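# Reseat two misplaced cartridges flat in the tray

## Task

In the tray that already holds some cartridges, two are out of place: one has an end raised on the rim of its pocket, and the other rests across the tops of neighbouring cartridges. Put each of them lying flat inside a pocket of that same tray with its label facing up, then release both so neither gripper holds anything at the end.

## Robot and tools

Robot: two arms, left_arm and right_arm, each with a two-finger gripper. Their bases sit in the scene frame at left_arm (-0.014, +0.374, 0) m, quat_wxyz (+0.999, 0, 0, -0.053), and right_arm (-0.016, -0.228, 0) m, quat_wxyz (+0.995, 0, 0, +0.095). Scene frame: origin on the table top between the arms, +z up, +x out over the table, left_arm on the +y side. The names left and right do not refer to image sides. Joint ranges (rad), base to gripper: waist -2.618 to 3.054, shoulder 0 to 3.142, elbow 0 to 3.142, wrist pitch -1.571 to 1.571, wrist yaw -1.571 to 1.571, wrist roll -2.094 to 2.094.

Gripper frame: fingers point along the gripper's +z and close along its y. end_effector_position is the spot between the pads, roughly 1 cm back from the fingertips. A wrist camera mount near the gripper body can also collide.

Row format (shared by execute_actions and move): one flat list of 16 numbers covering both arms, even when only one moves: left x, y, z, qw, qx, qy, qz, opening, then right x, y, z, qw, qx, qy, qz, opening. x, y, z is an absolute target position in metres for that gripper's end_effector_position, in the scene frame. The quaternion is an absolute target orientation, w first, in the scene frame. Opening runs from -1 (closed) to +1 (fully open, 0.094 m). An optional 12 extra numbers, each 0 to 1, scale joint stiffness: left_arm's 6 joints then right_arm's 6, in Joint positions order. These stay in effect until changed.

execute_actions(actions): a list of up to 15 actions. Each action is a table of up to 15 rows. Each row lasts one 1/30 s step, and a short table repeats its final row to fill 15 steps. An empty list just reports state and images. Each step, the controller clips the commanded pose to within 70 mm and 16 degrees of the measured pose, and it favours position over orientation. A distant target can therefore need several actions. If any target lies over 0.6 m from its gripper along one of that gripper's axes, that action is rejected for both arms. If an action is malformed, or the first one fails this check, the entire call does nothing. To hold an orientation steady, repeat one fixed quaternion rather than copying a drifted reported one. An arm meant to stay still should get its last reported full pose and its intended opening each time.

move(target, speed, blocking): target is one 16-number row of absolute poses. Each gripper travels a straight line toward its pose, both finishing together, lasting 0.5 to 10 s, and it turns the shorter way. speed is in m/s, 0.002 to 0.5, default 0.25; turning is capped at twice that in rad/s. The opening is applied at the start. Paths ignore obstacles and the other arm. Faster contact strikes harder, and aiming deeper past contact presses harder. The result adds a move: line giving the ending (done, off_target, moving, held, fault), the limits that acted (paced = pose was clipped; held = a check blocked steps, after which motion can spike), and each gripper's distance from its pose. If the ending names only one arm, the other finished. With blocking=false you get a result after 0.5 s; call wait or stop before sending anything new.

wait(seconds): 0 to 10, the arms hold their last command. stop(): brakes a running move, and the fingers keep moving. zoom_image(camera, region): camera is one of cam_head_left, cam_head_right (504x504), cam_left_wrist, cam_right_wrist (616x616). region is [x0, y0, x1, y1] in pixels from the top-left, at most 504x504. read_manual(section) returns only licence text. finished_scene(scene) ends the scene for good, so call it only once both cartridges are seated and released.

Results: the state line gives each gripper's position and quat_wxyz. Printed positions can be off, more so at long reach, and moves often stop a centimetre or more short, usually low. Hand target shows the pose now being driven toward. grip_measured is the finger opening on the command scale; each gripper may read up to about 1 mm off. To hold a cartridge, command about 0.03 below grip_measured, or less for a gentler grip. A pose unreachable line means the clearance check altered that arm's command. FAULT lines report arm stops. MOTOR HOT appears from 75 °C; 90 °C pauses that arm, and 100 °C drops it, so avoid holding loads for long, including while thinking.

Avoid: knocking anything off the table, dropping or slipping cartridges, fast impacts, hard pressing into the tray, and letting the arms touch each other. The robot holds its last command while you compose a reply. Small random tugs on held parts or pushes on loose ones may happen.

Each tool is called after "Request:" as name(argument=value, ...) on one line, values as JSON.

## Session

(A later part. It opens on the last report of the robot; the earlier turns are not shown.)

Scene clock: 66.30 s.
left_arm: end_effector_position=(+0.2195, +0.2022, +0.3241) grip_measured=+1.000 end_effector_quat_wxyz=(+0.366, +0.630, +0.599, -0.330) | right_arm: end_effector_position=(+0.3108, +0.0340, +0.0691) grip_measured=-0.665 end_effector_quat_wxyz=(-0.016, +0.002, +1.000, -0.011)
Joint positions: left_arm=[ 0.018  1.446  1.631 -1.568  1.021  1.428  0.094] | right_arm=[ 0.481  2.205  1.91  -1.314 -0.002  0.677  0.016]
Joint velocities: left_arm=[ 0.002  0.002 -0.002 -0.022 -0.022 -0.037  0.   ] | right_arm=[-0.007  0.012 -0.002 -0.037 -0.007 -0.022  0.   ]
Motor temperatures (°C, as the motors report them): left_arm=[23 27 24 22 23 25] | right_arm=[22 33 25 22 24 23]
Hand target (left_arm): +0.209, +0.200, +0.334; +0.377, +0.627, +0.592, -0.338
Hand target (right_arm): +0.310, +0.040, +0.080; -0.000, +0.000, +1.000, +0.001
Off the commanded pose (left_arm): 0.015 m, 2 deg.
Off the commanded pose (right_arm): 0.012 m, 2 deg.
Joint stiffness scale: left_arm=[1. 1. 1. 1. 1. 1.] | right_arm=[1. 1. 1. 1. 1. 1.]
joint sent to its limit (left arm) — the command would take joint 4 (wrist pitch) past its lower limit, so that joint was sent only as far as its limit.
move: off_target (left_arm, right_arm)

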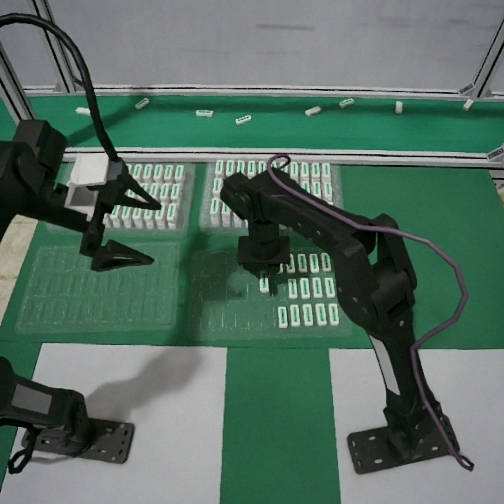

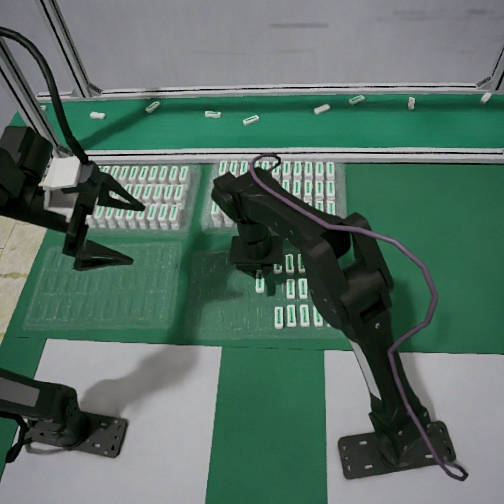

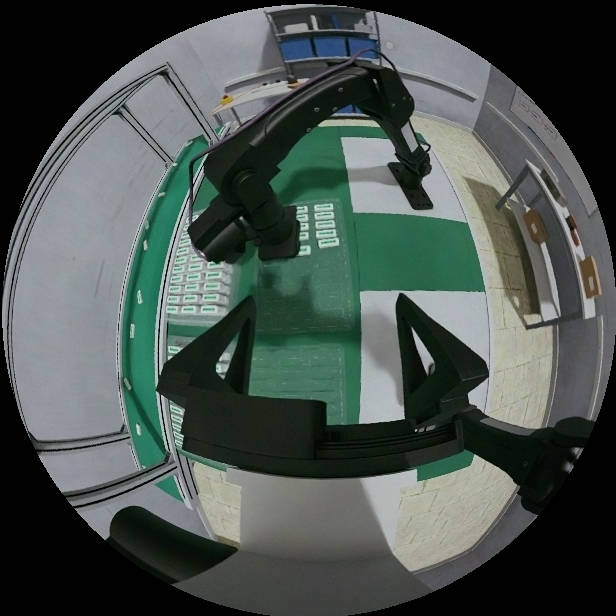

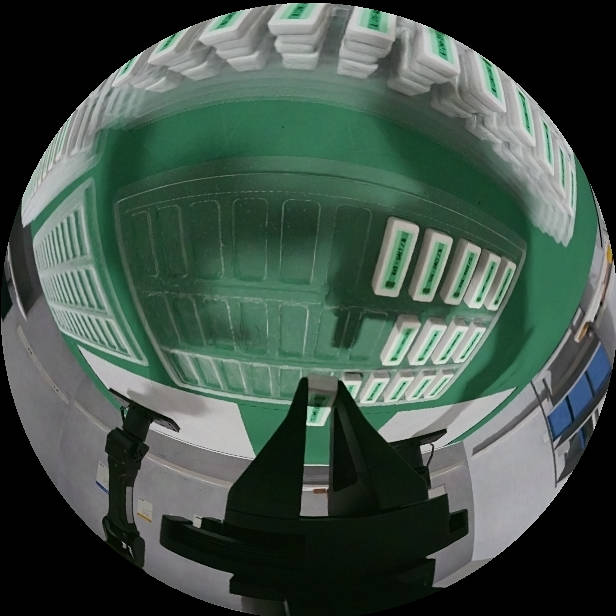

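Request:
move(target=[0.2088,0.2,0.3345,0.375,0.628,0.591,-0.339,1, 0.32,0.05,0.05,0,0,1,0,-0.72], speed=0.06)

Request:
zoom_image(camera="cam_right_wrist", region=[150, 200, 480, 450])

Request:
zoom_image(camera="cam_head_left", region=[180, 230, 360, 350])

Scene clock: 76.07 s.
left_arm: end_effector_position=(+0.2195, +0.2023, +0.3240) grip_measured=+1.000 end_effector_quat_wxyz=(+0.366, +0.630, +0.600, -0.330) | right_arm: end_effector_position=(+0.3218, +0.0428, +0.0491) grip_measured=-0.665 end_effector_quat_wxyz=(-0.008, +0.006, +1.000, -0.005)
Joint positions: left_arm=[ 0.018  1.446  1.631 -1.568  1.02   1.428  0.094] | right_arm=[ 0.481  2.253  1.91  -1.245 -0.002  0.684  0.016]
Joint velocities: left_arm=[-0.002  0.002 -0.017 -0.022  0.007 -0.022  0.   ] | right_arm=[ 0.007 -0.012 -0.022 -0.022 -0.007 -0.095  0.   ]
Motor temperatures (°C, as the motors report them): left_arm=[23 27 24 22 23 25] | right_arm=[22 34 25 22 24 23]
Hand target (left_arm): +0.209, +0.200, +0.334; +0.377, +0.627, +0.592, -0.338
Hand target (right_arm): +0.320, +0.050, +0.050; -0.000, +0.000, +1.000, +0.000
Off the commanded pose (left_arm): 0.015 m, 2 deg.
Off the commanded pose (right_arm): 0.008 m, 1 deg.
Joint stiffness scale: left_arm=[1. 1. 1. 1. 1. 1.] | right_arm=[1. 1. 1. 1. 1. 1.]
joint sent to its limit (left arm) — the command would take joint 4 (wrist pitch) past its lower limit, so that joint was sent only as far as its limit.
move: off_target (left_arm)

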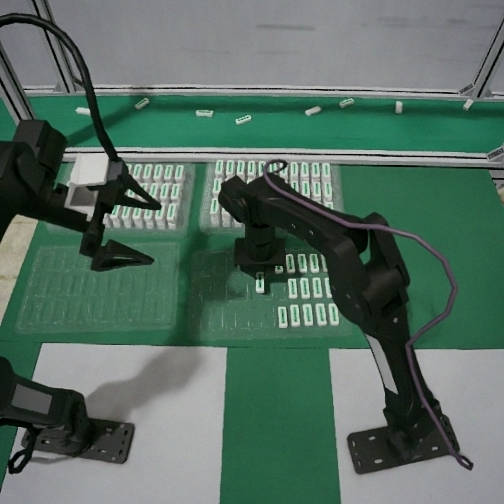

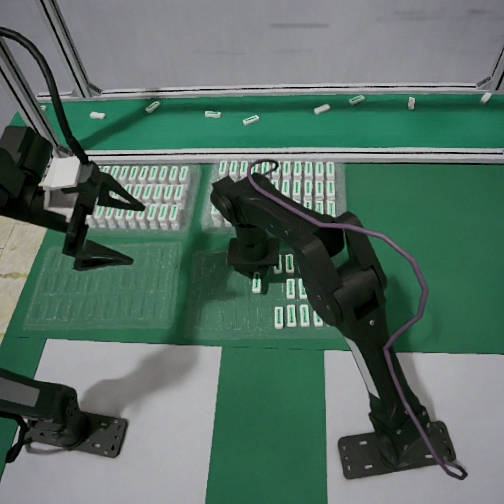

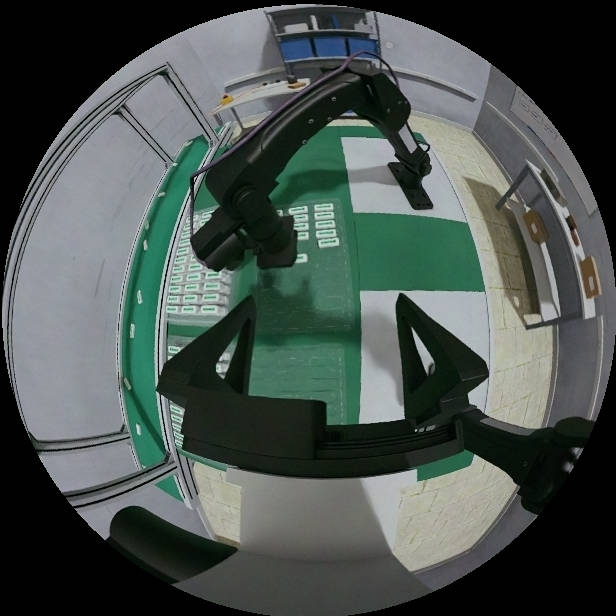

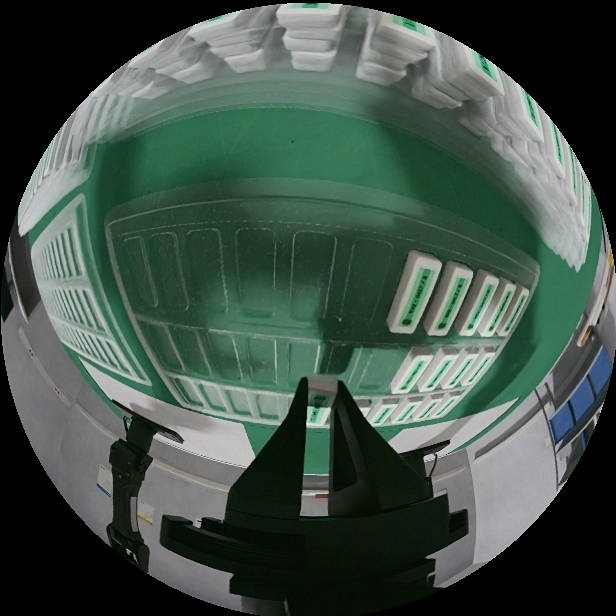

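Region (150, 200, 480, 450) of cam_right_wrist's 616x616 image, scaled by 1.527, with more detail than that image has; it fills the top 382 rows of this view, and the rest is white.

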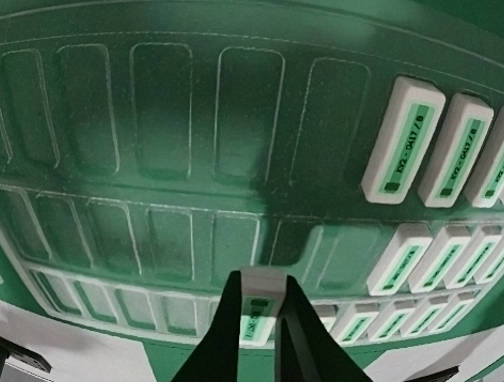

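Region (180, 230, 360, 350) of cam_head_left's 504x504 image, scaled by 2.800, with more detail than that image has.

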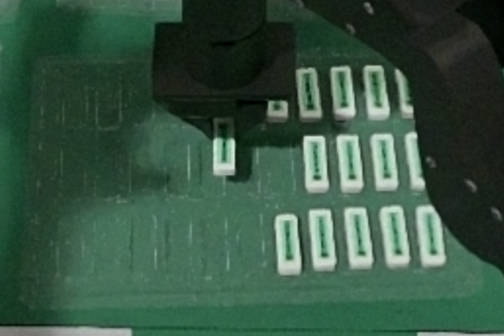

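Request:
move(target=[0.2088,0.2,0.3345,0.375,0.628,0.591,-0.339,1, 0.32,0.06,0.036,0,0,1,0,-0.72], speed=0.05)

Request:
zoom_image(camera="cam_right_wrist", region=[150, 200, 480, 450])

Request:
zoom_image(camera="cam_head_left", region=[180, 230, 360, 350])

Scene clock: 83.20 s.
left_arm: end_effector_position=(+0.2195, +0.2023, +0.3240) grip_measured=+1.000 end_effector_quat_wxyz=(+0.366, +0.630, +0.600, -0.330) | right_arm: end_effector_position=(+0.3191, +0.0545, +0.0345) grip_measured=-0.665 end_effector_quat_wxyz=(-0.008, +0.002, +1.000, -0.006)
Joint positions: left_arm=[ 0.018  1.446  1.631 -1.568  1.02   1.428  0.094] | right_arm=[ 0.506  2.288  1.91  -1.213 -0.002  0.7    0.016]
Joint velocities: left_arm=[ 0.002 -0.002 -0.012 -0.051 -0.051 -0.007  0.   ] | right_arm=[ 0.017 -0.017 -0.002 -0.037 -0.022  0.007  0.   ]
Motor temperatures (°C, as the motors report them): left_arm=[23 27 24 22 23 25] | right_arm=[22 34 25 22 24 23]
Hand target (left_arm): +0.209, +0.200, +0.334; +0.377, +0.627, +0.592, -0.338
Hand target (right_arm): +0.320, +0.060, +0.036; -0.000, -0.000, +1.000, +0.000
Off the commanded pose (left_arm): 0.015 m, 2 deg.
Off the commanded pose (right_arm): 0.006 m, 1 deg.
Joint stiffness scale: left_arm=[1. 1. 1. 1. 1. 1.] | right_arm=[1. 1. 1. 1. 1. 1.]
joint sent to its limit (left arm) — the command would take joint 4 (wrist pitch) past its lower limit, so that joint was sent only as far as its limit.
move: off_target (left_arm)

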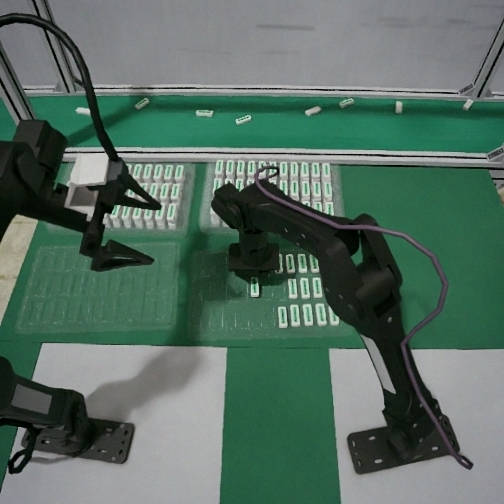

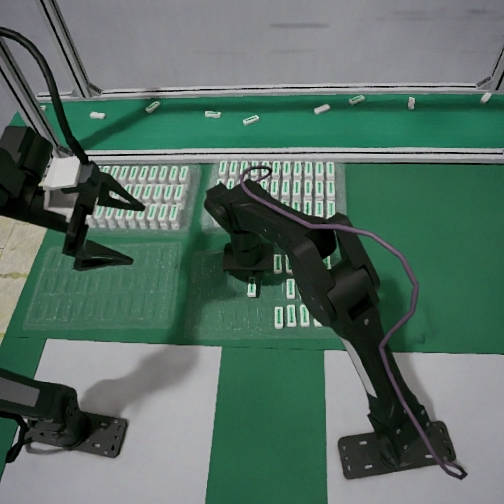

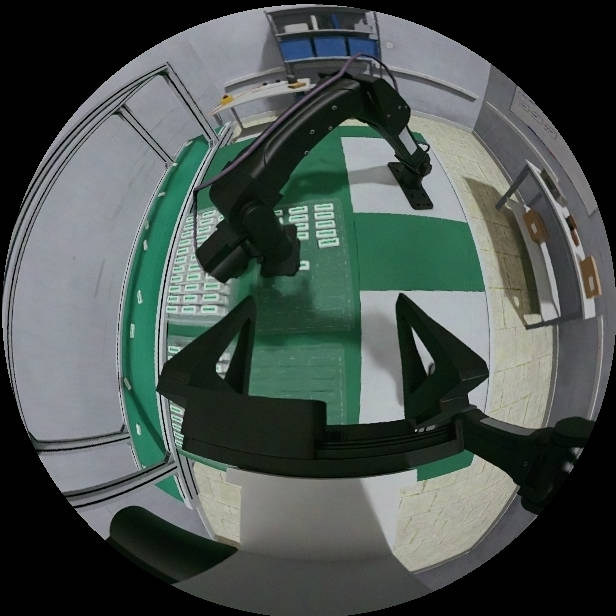

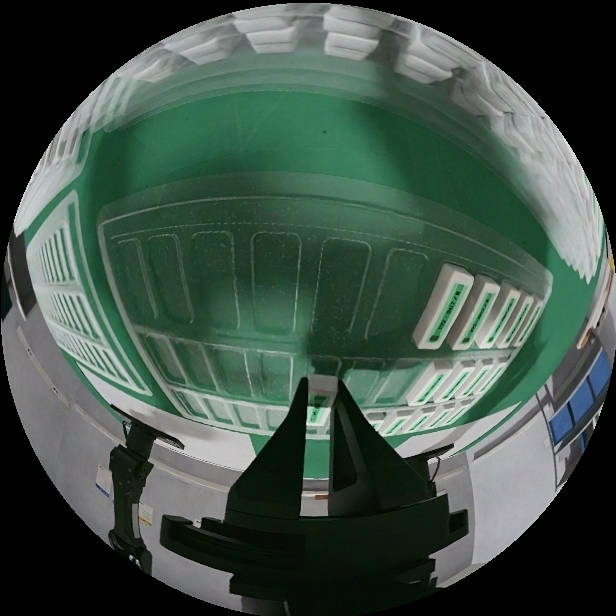

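Region (150, 200, 480, 450) of cam_right_wrist's 616x616 image, scaled by 1.527, with more detail than that image has; it fills the top 382 rows of this view, and the rest is white.

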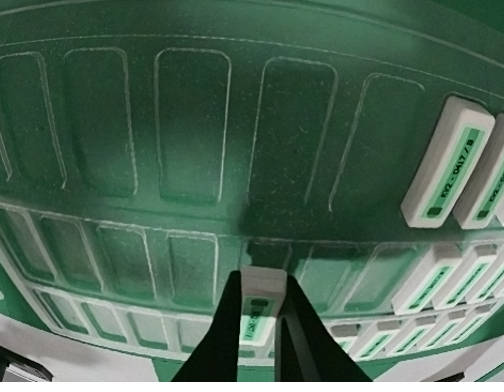

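Region (180, 230, 360, 350) of cam_head_left's 504x504 image, scaled by 2.800, with more detail than that image has.

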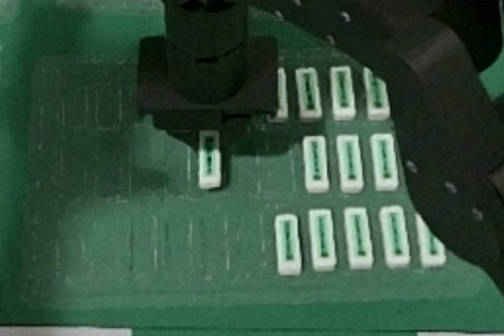

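Request:
move(target=[0.2088,0.2,0.3345,0.375,0.628,0.591,-0.339,1, 0.322,0.052,0.027,0,0,1,0,-0.72], speed=0.03)

Request:
move(target=[0.2088,0.2,0.3345,0.375,0.628,0.591,-0.339,1, 0.322,0.052,0.027,0,0,1,0,-0.5])

Request:
move(target=[0.2088,0.2,0.3345,0.375,0.628,0.591,-0.339,1, 0.27,0.02,0.09,0,0,1,0,-0.5], speed=0.1)

Scene clock: 91.50 s.
left_arm: end_effector_position=(+0.2196, +0.2023, +0.3239) grip_measured=+1.000 end_effector_quat_wxyz=(+0.366, +0.631, +0.600, -0.330) | right_arm: end_effector_position=(+0.3167, +0.0524, +0.0251) grip_measured=-0.666 end_effector_quat_wxyz=(-0.011, -0.001, +1.000, -0.008)
Joint positions: left_arm=[ 0.018  1.446  1.631 -1.568  1.02   1.428  0.094] | right_arm=[ 0.506  2.288  1.872 -1.182 -0.002  0.695  0.016]
Joint velocities: left_arm=[ 0.002 -0.002  0.002  0.051 -0.022 -0.066  0.   ] | right_arm=[-0.002  0.012 -0.007 -0.037  0.007  0.037  0.   ]
Motor temperatures (°C, as the motors report them): left_arm=[23 27 24 22 23 25] | right_arm=[22 34 25 22 24 23]
Hand target (left_arm): +0.209, +0.200, +0.334; +0.377, +0.627, +0.592, -0.337
Hand target (right_arm): +0.322, +0.052, +0.027; -0.000, +0.000, +1.000, -0.000
Off the commanded pose (left_arm): 0.015 m, 2 deg.
Off the commanded pose (right_arm): 0.006 m, 2 deg.
Joint stiffness scale: left_arm=[1. 1. 1. 1. 1. 1.] | right_arm=[1. 1. 1. 1. 1. 1.]
joint sent to its limit (left arm) — the command would take joint 4 (wrist pitch) past its lower limit, so that joint was sent only as far as its limit.
move: off_target (left_arm)

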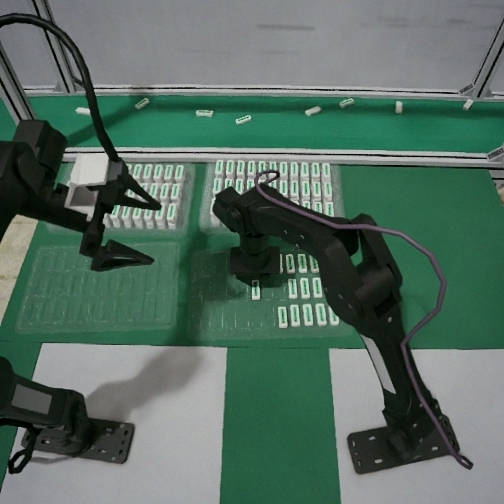

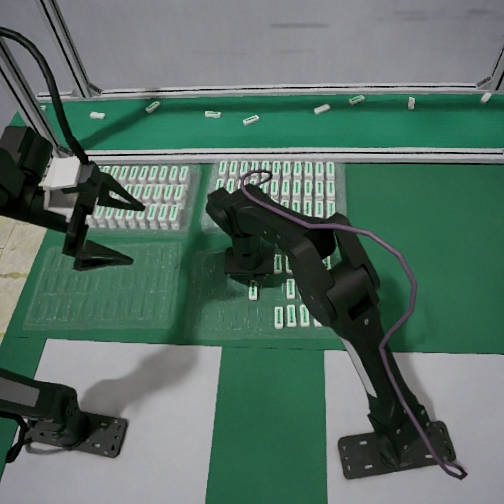

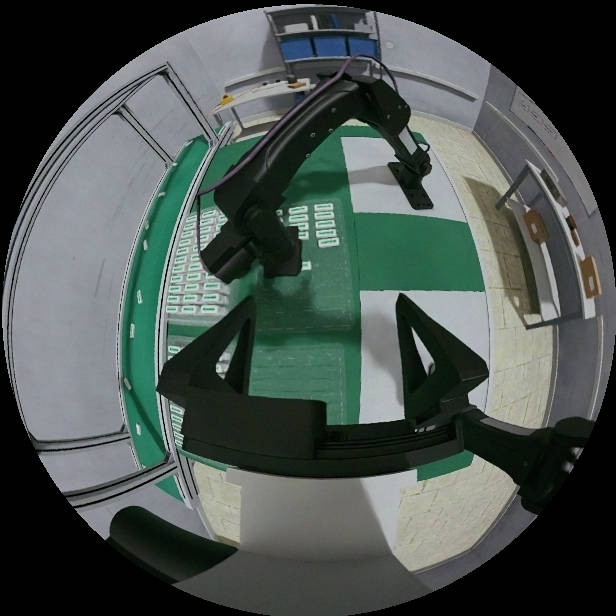

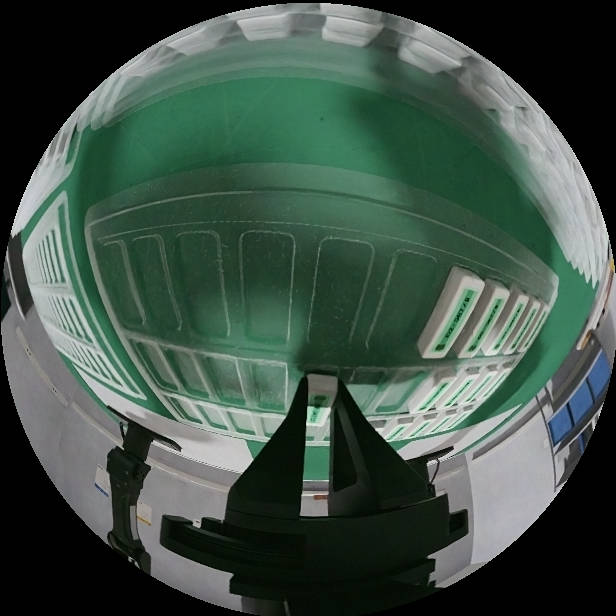

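Scene clock: 92.20 s.
left_arm: end_effector_position=(+0.2195, +0.2023, +0.3240) grip_measured=+1.000 end_effector_quat_wxyz=(+0.366, +0.631, +0.600, -0.330) | right_arm: end_effector_position=(+0.3166, +0.0517, +0.0251) grip_measured=-0.502 end_effector_quat_wxyz=(-0.011, -0.001, +1.000, -0.010)
Joint positions: left_arm=[ 0.018  1.446  1.631 -1.568  1.02   1.428  0.094] | right_arm=[ 0.506  2.288  1.872 -1.184  0.001  0.695  0.023]
Joint velocities: left_arm=[ 0.002 -0.012 -0.012  0.022 -0.022 -0.007  0.   ] | right_arm=[ 0.002  0.027  0.012 -0.066 -0.037 -0.007 -0.   ]
Motor temperatures (°C, as the motors report them): left_arm=[23 27 24 22 23 25] | right_arm=[22 34 25 22 24 23]
Hand target (left_arm): +0.209, +0.200, +0.334; +0.377, +0.627, +0.592, -0.338
Hand target (right_arm): +0.322, +0.052, +0.027; -0.000, +0.000, +1.000, -0.000
Off the commanded pose (left_arm): 0.015 m, 2 deg.
Off the commanded pose (right_arm): 0.006 m, 2 deg.
Joint stiffness scale: left_arm=[1. 1. 1. 1. 1. 1.] | right_arm=[1. 1. 1. 1. 1. 1.]
joint sent to its limit (left arm) — the command would take joint 4 (wrist pitch) past its lower limit, so that joint was sent only as far as its limit.
move: off_target (left_arm)

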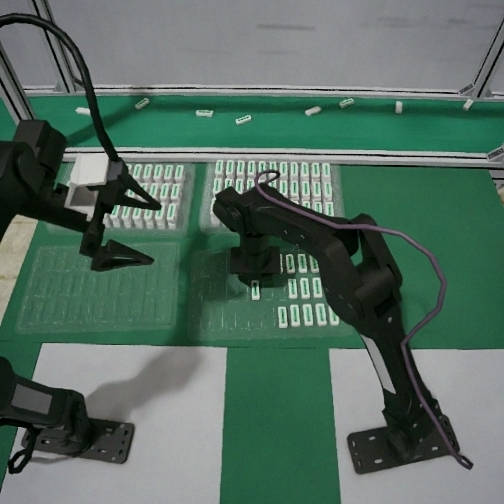

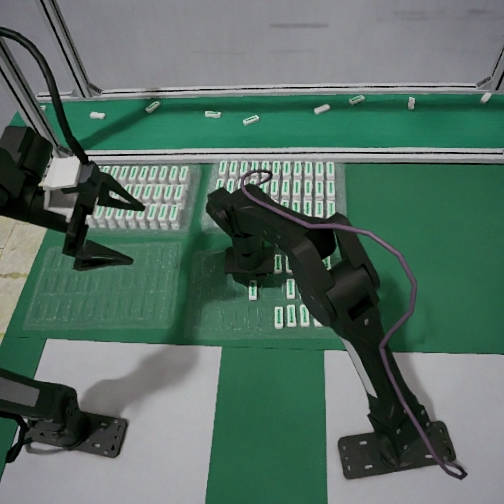

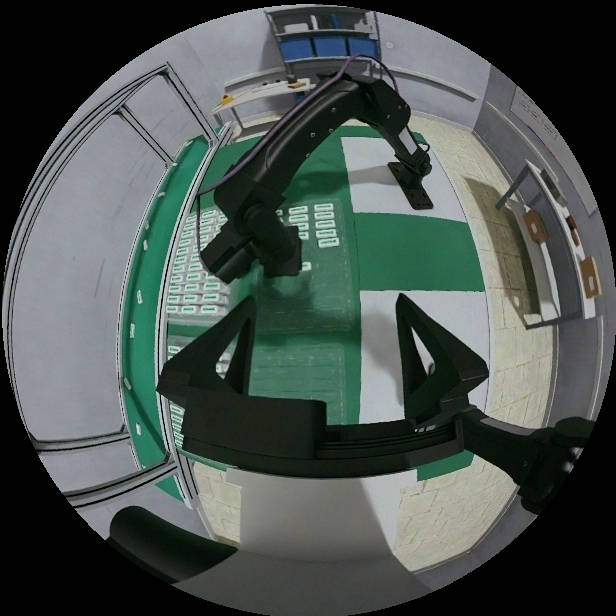

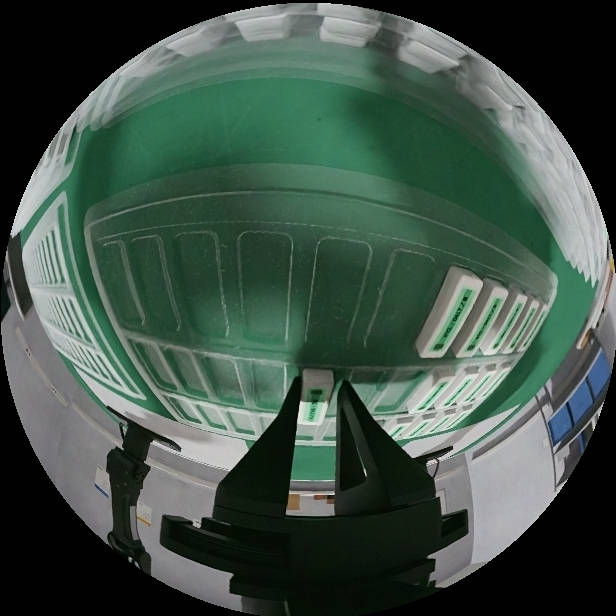

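Scene clock: 93.43 s.
left_arm: end_effector_position=(+0.2195, +0.2023, +0.3240) grip_measured=+1.000 end_effector_quat_wxyz=(+0.366, +0.631, +0.600, -0.330) | right_arm: end_effector_position=(+0.2776, +0.0200, +0.0844) grip_measured=-0.502 end_effector_quat_wxyz=(+0.000, +0.004, +1.000, +0.002)
Joint positions: left_arm=[ 0.018  1.446  1.631 -1.568  1.02   1.428  0.094] | right_arm=[ 0.506  2.011  1.673 -1.229 -0.003  0.704  0.023]
Joint velocities: left_arm=[ 0.002 -0.007  0.017  0.022 -0.022  0.037  0.   ] | right_arm=[-0.002  0.017  0.017 -0.022  0.007  0.007 -0.   ]
Motor temperatures (°C, as the motors report them): left_arm=[23 27 24 22 23 25] | right_arm=[22 34 25 22 24 23]
Hand target (left_arm): +0.209, +0.200, +0.334; +0.377, +0.627, +0.592, -0.337
Hand target (right_arm): +0.270, +0.019, +0.090; -0.000, +0.000, +1.000, +0.000
Off the commanded pose (left_arm): 0.015 m, 2 deg.
Off the commanded pose (right_arm): 0.009 m, 0 deg.
Joint stiffness scale: left_arm=[1. 1. 1. 1. 1. 1.] | right_arm=[1. 1. 1. 1. 1. 1.]
joint sent to its limit (left arm) — the command would take joint 4 (wrist pitch) past its lower limit, so that joint was sent only as far as its limit.
move: off_target (left_arm)

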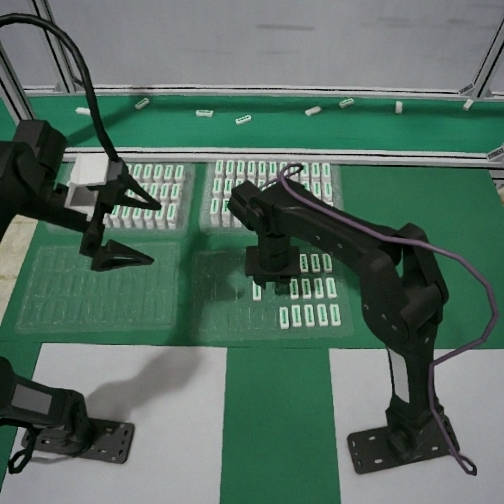

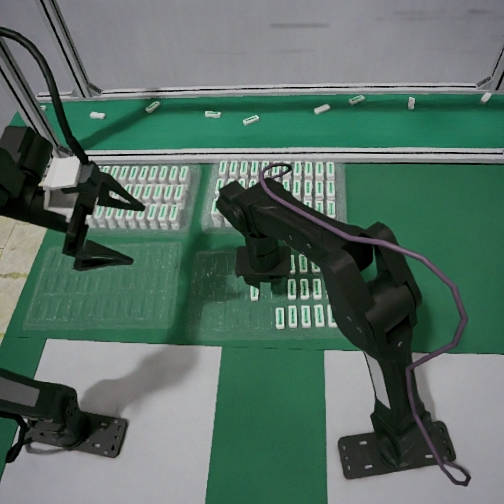

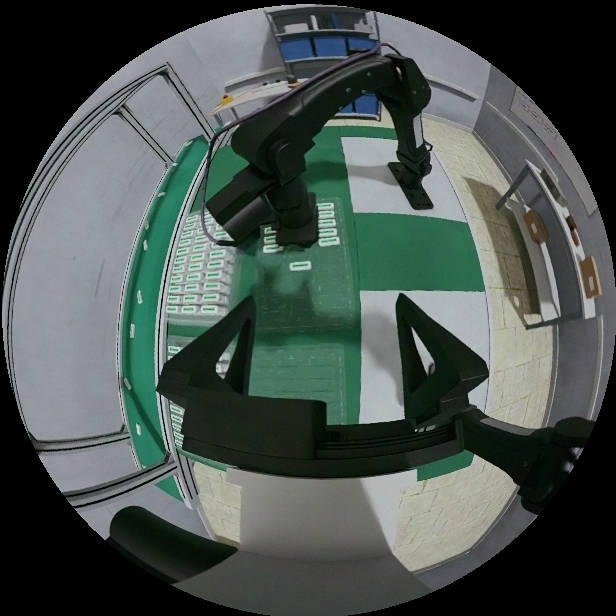

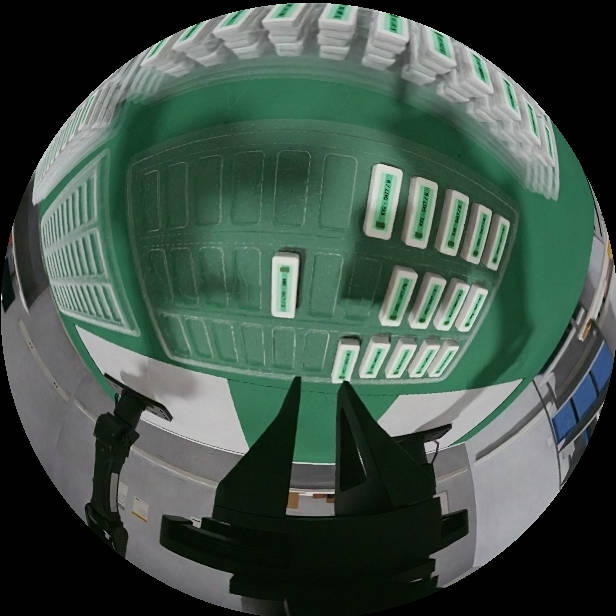

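Request:
move(target=[0.2088,0.2,0.3345,0.375,0.628,0.591,-0.339,1, 0.185,0.0,0.07,0,0,1,0,-1], speed=0.12)

Request:
zoom_image(camera="cam_right_wrist", region=[150, 150, 480, 450])

Scene clock: 101.63 s.
left_arm: end_effector_position=(+0.2195, +0.2022, +0.3241) grip_measured=+1.000 end_effector_quat_wxyz=(+0.366, +0.630, +0.599, -0.330) | right_arm: end_effector_position=(+0.1862, -0.0037, +0.0648) grip_measured=-0.980 end_effector_quat_wxyz=(-0.012, +0.002, +1.000, -0.011)
Joint positions: left_arm=[ 0.018  1.446  1.631 -1.568  1.021  1.428  0.094] | right_arm=[ 0.64   1.747  1.245 -1.1   -0.003  0.835  0.001]
Joint velocities: left_arm=[ 0.007 -0.007 -0.017 -0.037 -0.037  0.007  0.   ] | right_arm=[-0.007 -0.012 -0.007  0.022 -0.007 -0.051 -0.001]
Motor temperatures (°C, as the motors report them): left_arm=[23 27 24 22 23 25] | right_arm=[22 33 25 22 24 23]
Hand target (left_arm): +0.209, +0.200, +0.334; +0.377, +0.627, +0.592, -0.338
Hand target (right_arm): +0.186, -0.000, +0.070; -0.000, -0.000, +1.000, +0.001
Off the commanded pose (left_arm): 0.015 m, 2 deg.
Off the commanded pose (right_arm): 0.006 m, 2 deg.
Joint stiffness scale: left_arm=[1. 1. 1. 1. 1. 1.] | right_arm=[1. 1. 1. 1. 1. 1.]
joint sent to its limit (left arm) — the command would take joint 4 (wrist pitch) past its lower limit, so that joint was sent only as far as its limit.
move: off_target (left_arm)

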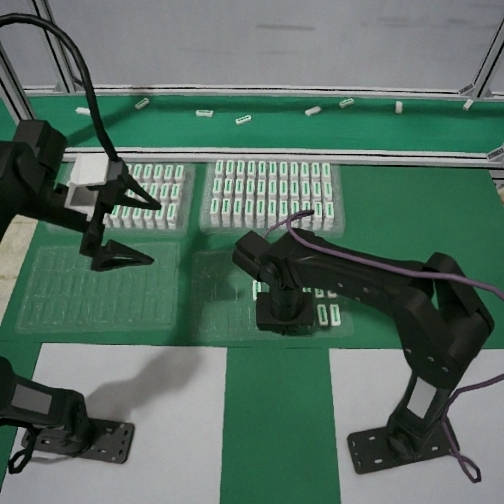

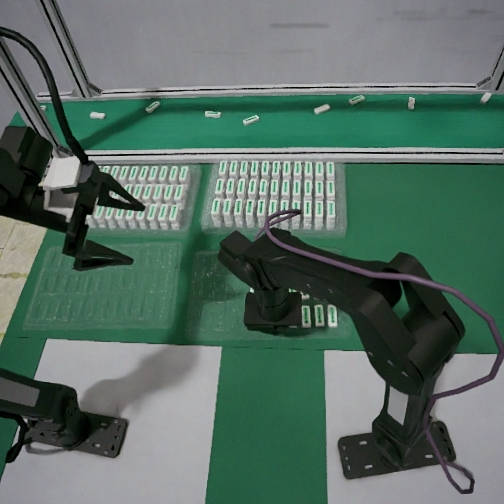

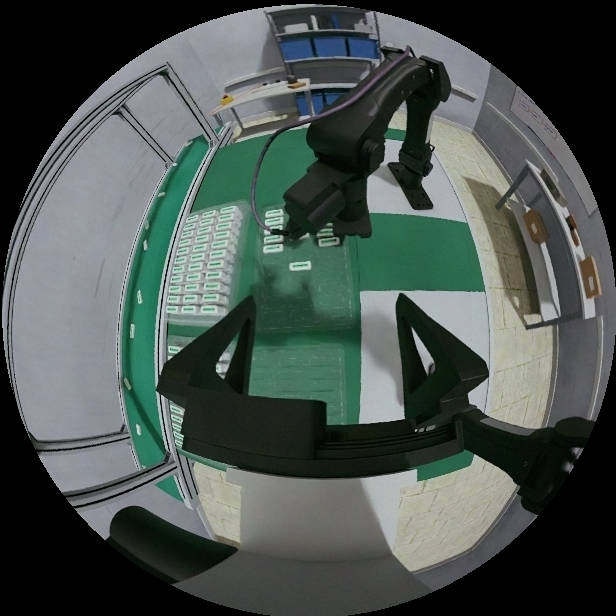

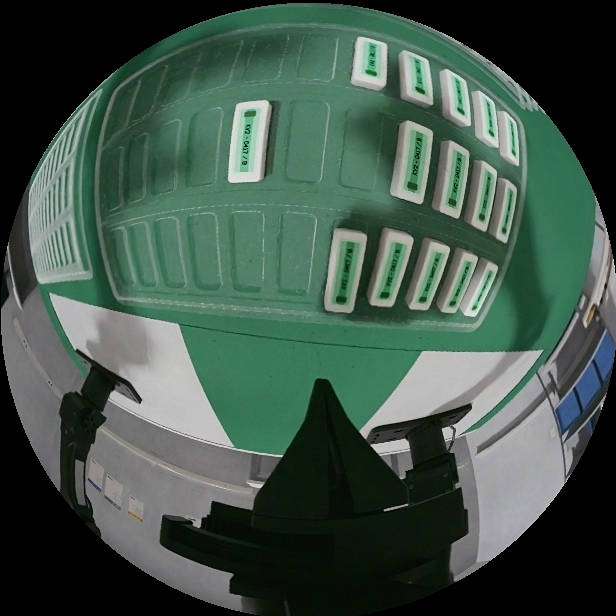

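Region (150, 150, 480, 450) of cam_right_wrist's 616x616 image, scaled by 1.527, with more detail than that image has; it fills the top 458 rows of this view, and the rest is white.

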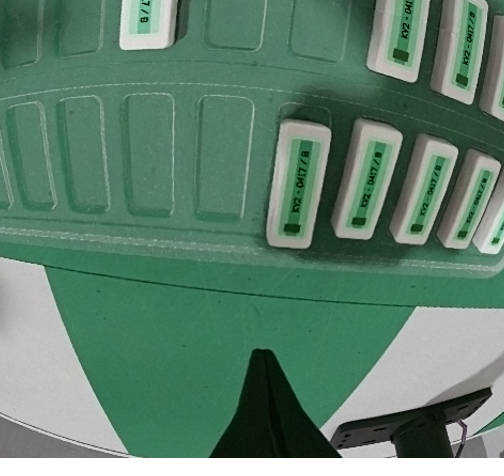

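Request:
move(target=[0.2088,0.2,0.3345,0.375,0.628,0.591,-0.339,1, 0.19,-0.016,0.03,0,0,1,0,-1], speed=0.06)

Request:
move(target=[0.2088,0.2,0.3345,0.375,0.628,0.591,-0.339,1, 0.21,-0.016,0.03,0,0,1,0,-1], speed=0.03)

Scene clock: 108.83 s.
left_arm: end_effector_position=(+0.2195, +0.2023, +0.3240) grip_measured=+1.000 end_effector_quat_wxyz=(+0.366, +0.630, +0.600, -0.330) | right_arm: end_effector_position=(+0.1866, -0.0134, +0.0309) grip_measured=-0.980 end_effector_quat_wxyz=(-0.006, -0.004, +1.000, -0.003)
Joint positions: left_arm=[ 0.018  1.446  1.631 -1.568  1.02   1.428  0.094] | right_arm=[ 0.617  1.747  1.103 -0.939 -0.003  0.801  0.001]
Joint velocities: left_arm=[ 0.002 -0.027 -0.002 -0.022 -0.037  0.007  0.   ] | right_arm=[-0.007 -0.012 -0.012  0.022  0.007  0.022  0.   ]
Motor temperatures (°C, as the motors report them): left_arm=[23 27 24 22 23 25] | right_arm=[22 33 25 22 24 23]
Hand target (left_arm): +0.209, +0.200, +0.334; +0.377, +0.627, +0.592, -0.337
Hand target (right_arm): +0.191, -0.016, +0.030; -0.000, +0.000, +1.000, -0.000
Off the commanded pose (left_arm): 0.015 m, 2 deg.
Off the commanded pose (right_arm): 0.004 m, 1 deg.
Joint stiffness scale: left_arm=[1. 1. 1. 1. 1. 1.] | right_arm=[1. 1. 1. 1. 1. 1.]
joint sent to its limit (left arm) — the command would take joint 4 (wrist pitch) past its lower limit, so that joint was sent only as far as its limit.
move: off_target (left_arm)

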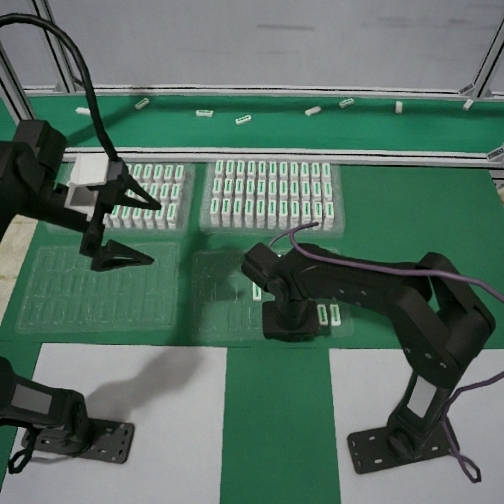

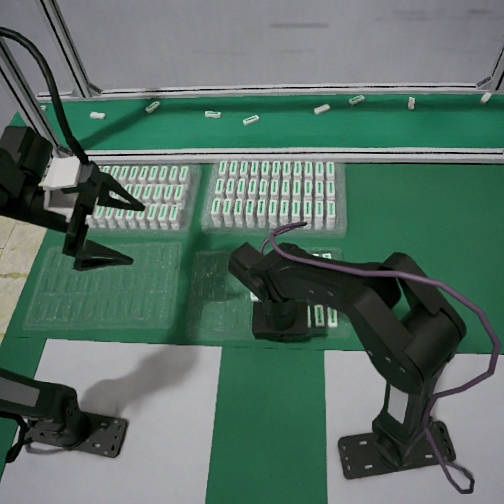

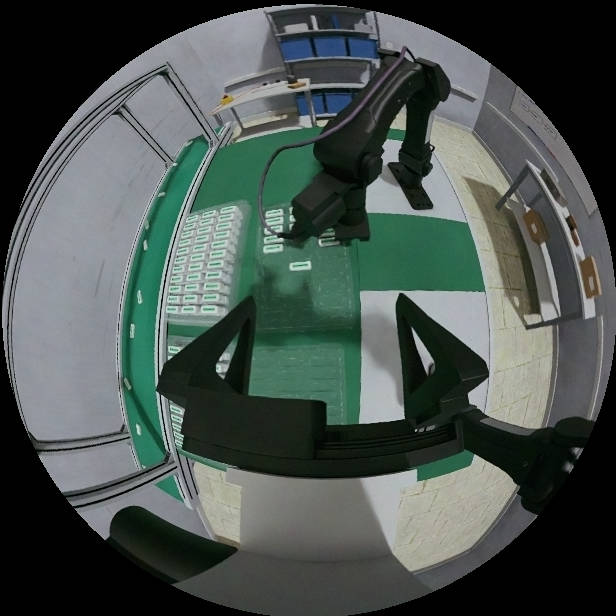

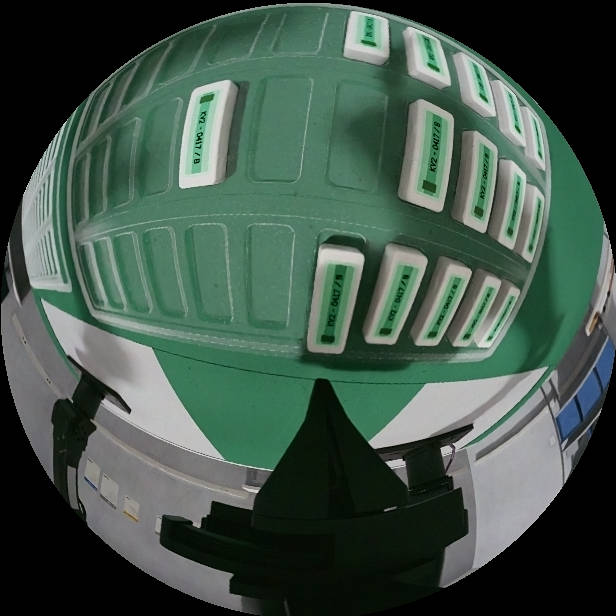

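Scene clock: 109.90 s.
left_arm: end_effector_position=(+0.2195, +0.2023, +0.3240) grip_measured=+1.000 end_effector_quat_wxyz=(+0.366, +0.630, +0.600, -0.330) | right_arm: end_effector_position=(+0.1983, -0.0209, +0.0246) grip_measured=-0.980 end_effector_quat_wxyz=(-0.013, -0.003, +1.000, -0.010)
Joint positions: left_arm=[ 0.018  1.446  1.631 -1.568  1.02   1.428  0.094] | right_arm=[ 0.571  1.785  1.121 -0.939 -0.003  0.757  0.001]
Joint velocities: left_arm=[ 0.007  0.002 -0.007 -0.051  0.022  0.007  0.   ] | right_arm=[-0.022 -0.002 -0.012 -0.037 -0.066  0.007 -0.001]
Motor temperatures (°C, as the motors report them): left_arm=[23 27 24 22 23 25] | right_arm=[22 32 25 22 24 23]
Hand target (left_arm): +0.209, +0.200, +0.334; +0.377, +0.627, +0.592, -0.338
Hand target (right_arm): +0.210, -0.016, +0.030; +0.000, +0.000, +1.000, -0.000
Off the commanded pose (left_arm): 0.015 m, 2 deg.
Off the commanded pose (right_arm): 0.014 m, 2 deg.
Joint stiffness scale: left_arm=[1. 1. 1. 1. 1. 1.] | right_arm=[1. 1. 1. 1. 1. 1.]
joint sent to its limit (left arm) — the command would take joint 4 (wrist pitch) past its lower limit, so that joint was sent only as far as its limit.
move: off_target (left_arm, right_arm)

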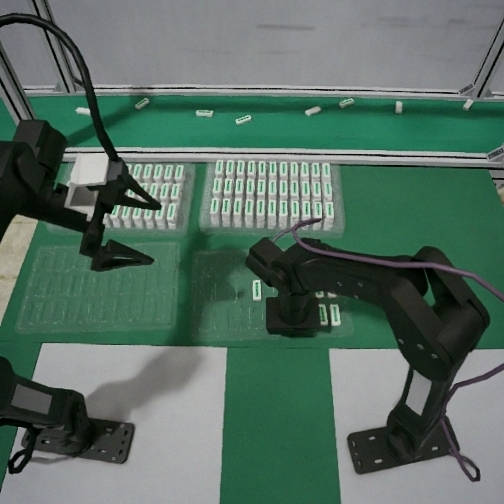

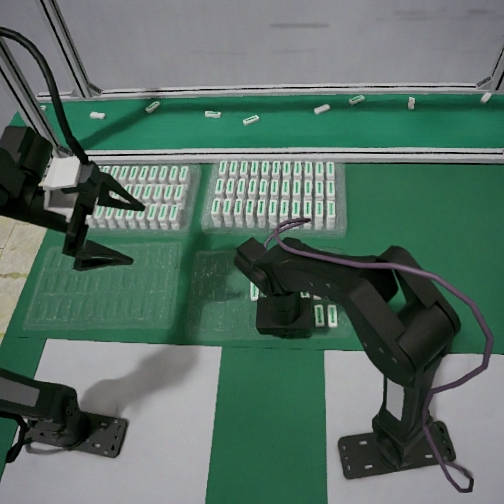

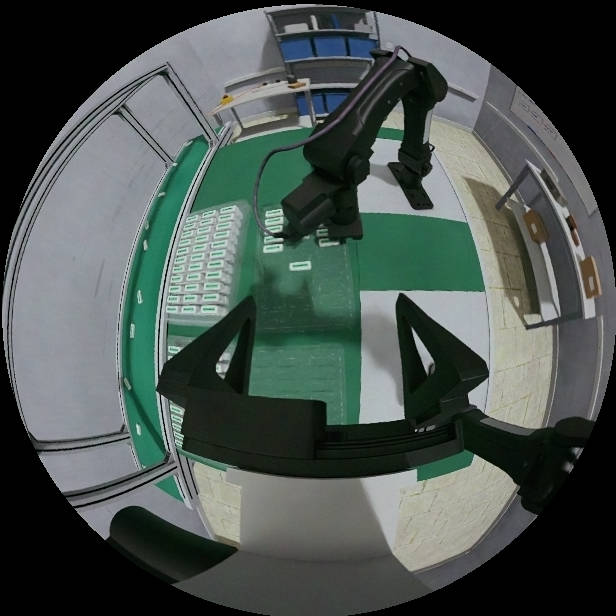

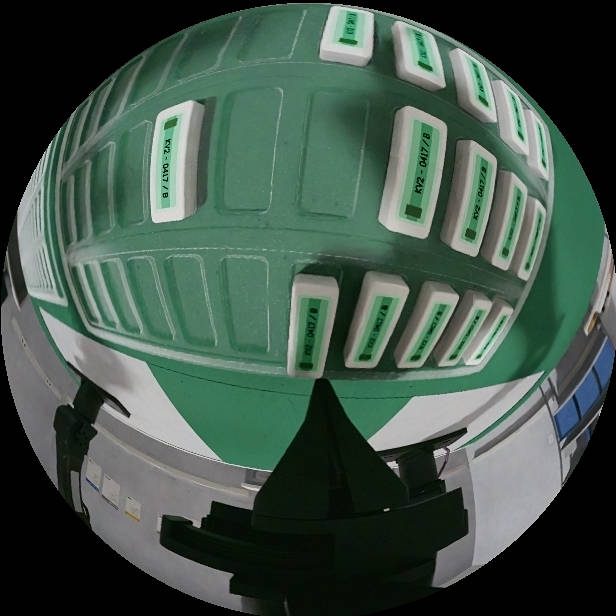

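Request:
move(target=[0.2088,0.2,0.3345,0.375,0.628,0.591,-0.339,1, 0.222,-0.008,0.03,0,0,1,0,-1], speed=0.03)

Scene clock: 115.50 s.
left_arm: end_effector_position=(+0.2195, +0.2023, +0.3240) grip_measured=+1.000 end_effector_quat_wxyz=(+0.366, +0.631, +0.600, -0.330) | right_arm: end_effector_position=(+0.2096, -0.0130, +0.0243) grip_measured=-0.980 end_effector_quat_wxyz=(-0.014, -0.003, +1.000, -0.011)
Joint positions: left_arm=[ 0.018  1.446  1.631 -1.568  1.02   1.428  0.094] | right_arm=[ 0.564  1.835  1.184 -0.954 -0.003  0.749  0.001]
Joint velocities: left_arm=[-0.002  0.007 -0.012 -0.007 -0.037 -0.007  0.   ] | right_arm=[-0.022 -0.002 -0.002 -0.007 -0.066  0.051 -0.001]
Motor temperatures (°C, as the motors report them): left_arm=[23 27 24 22 23 25] | right_arm=[22 32 25 22 24 23]
Hand target (left_arm): +0.209, +0.200, +0.334; +0.377, +0.627, +0.592, -0.337
Hand target (right_arm): +0.222, -0.008, +0.030; +0.000, +0.000, +1.000, +0.000
Off the commanded pose (left_arm): 0.015 m, 2 deg.
Off the commanded pose (right_arm): 0.015 m, 2 deg.
Joint stiffness scale: left_arm=[1. 1. 1. 1. 1. 1.] | right_arm=[1. 1. 1. 1. 1. 1.]
joint sent to its limit (left arm) — the command would take joint 4 (wrist pitch) past its lower limit, so that joint was sent only as far as its limit.
move: off_target (left_arm, right_arm)

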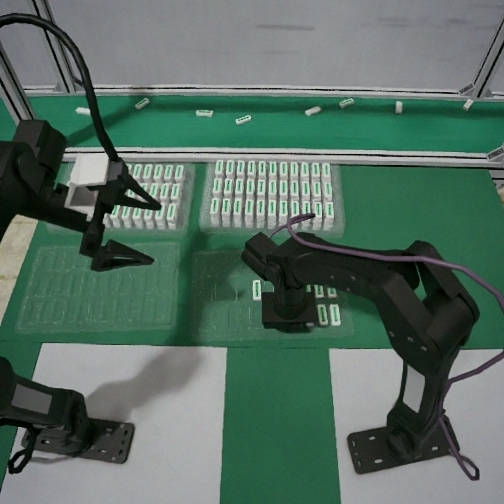

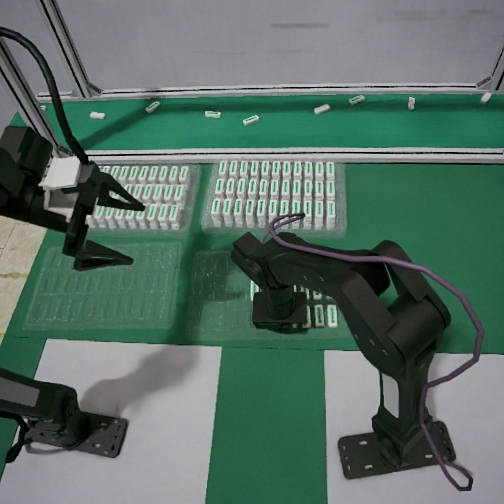

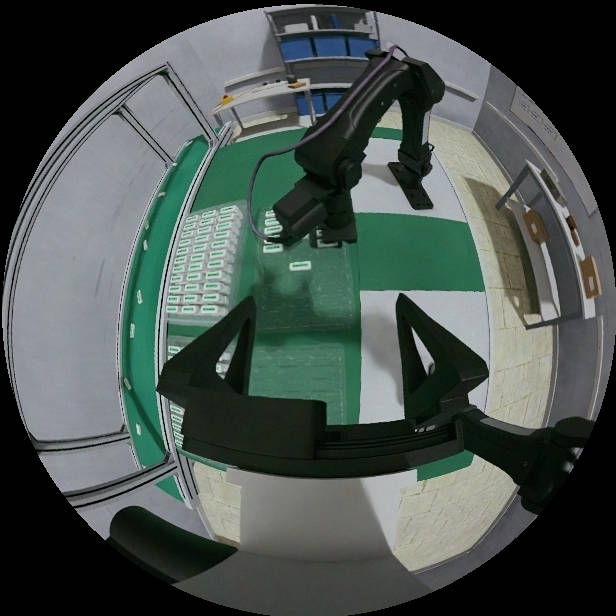

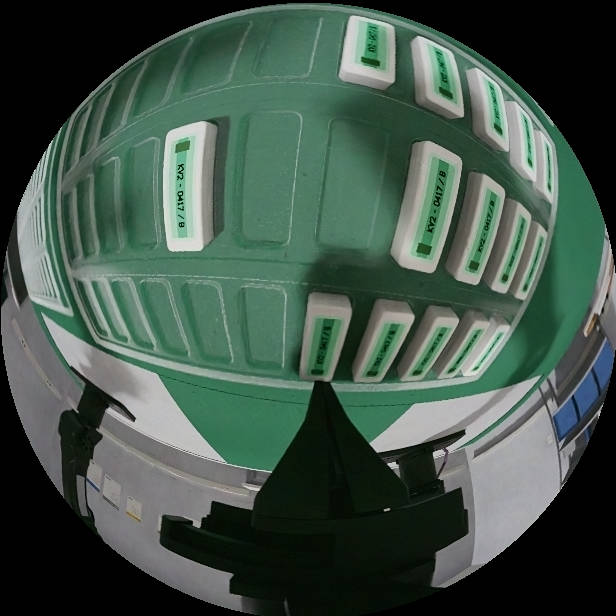

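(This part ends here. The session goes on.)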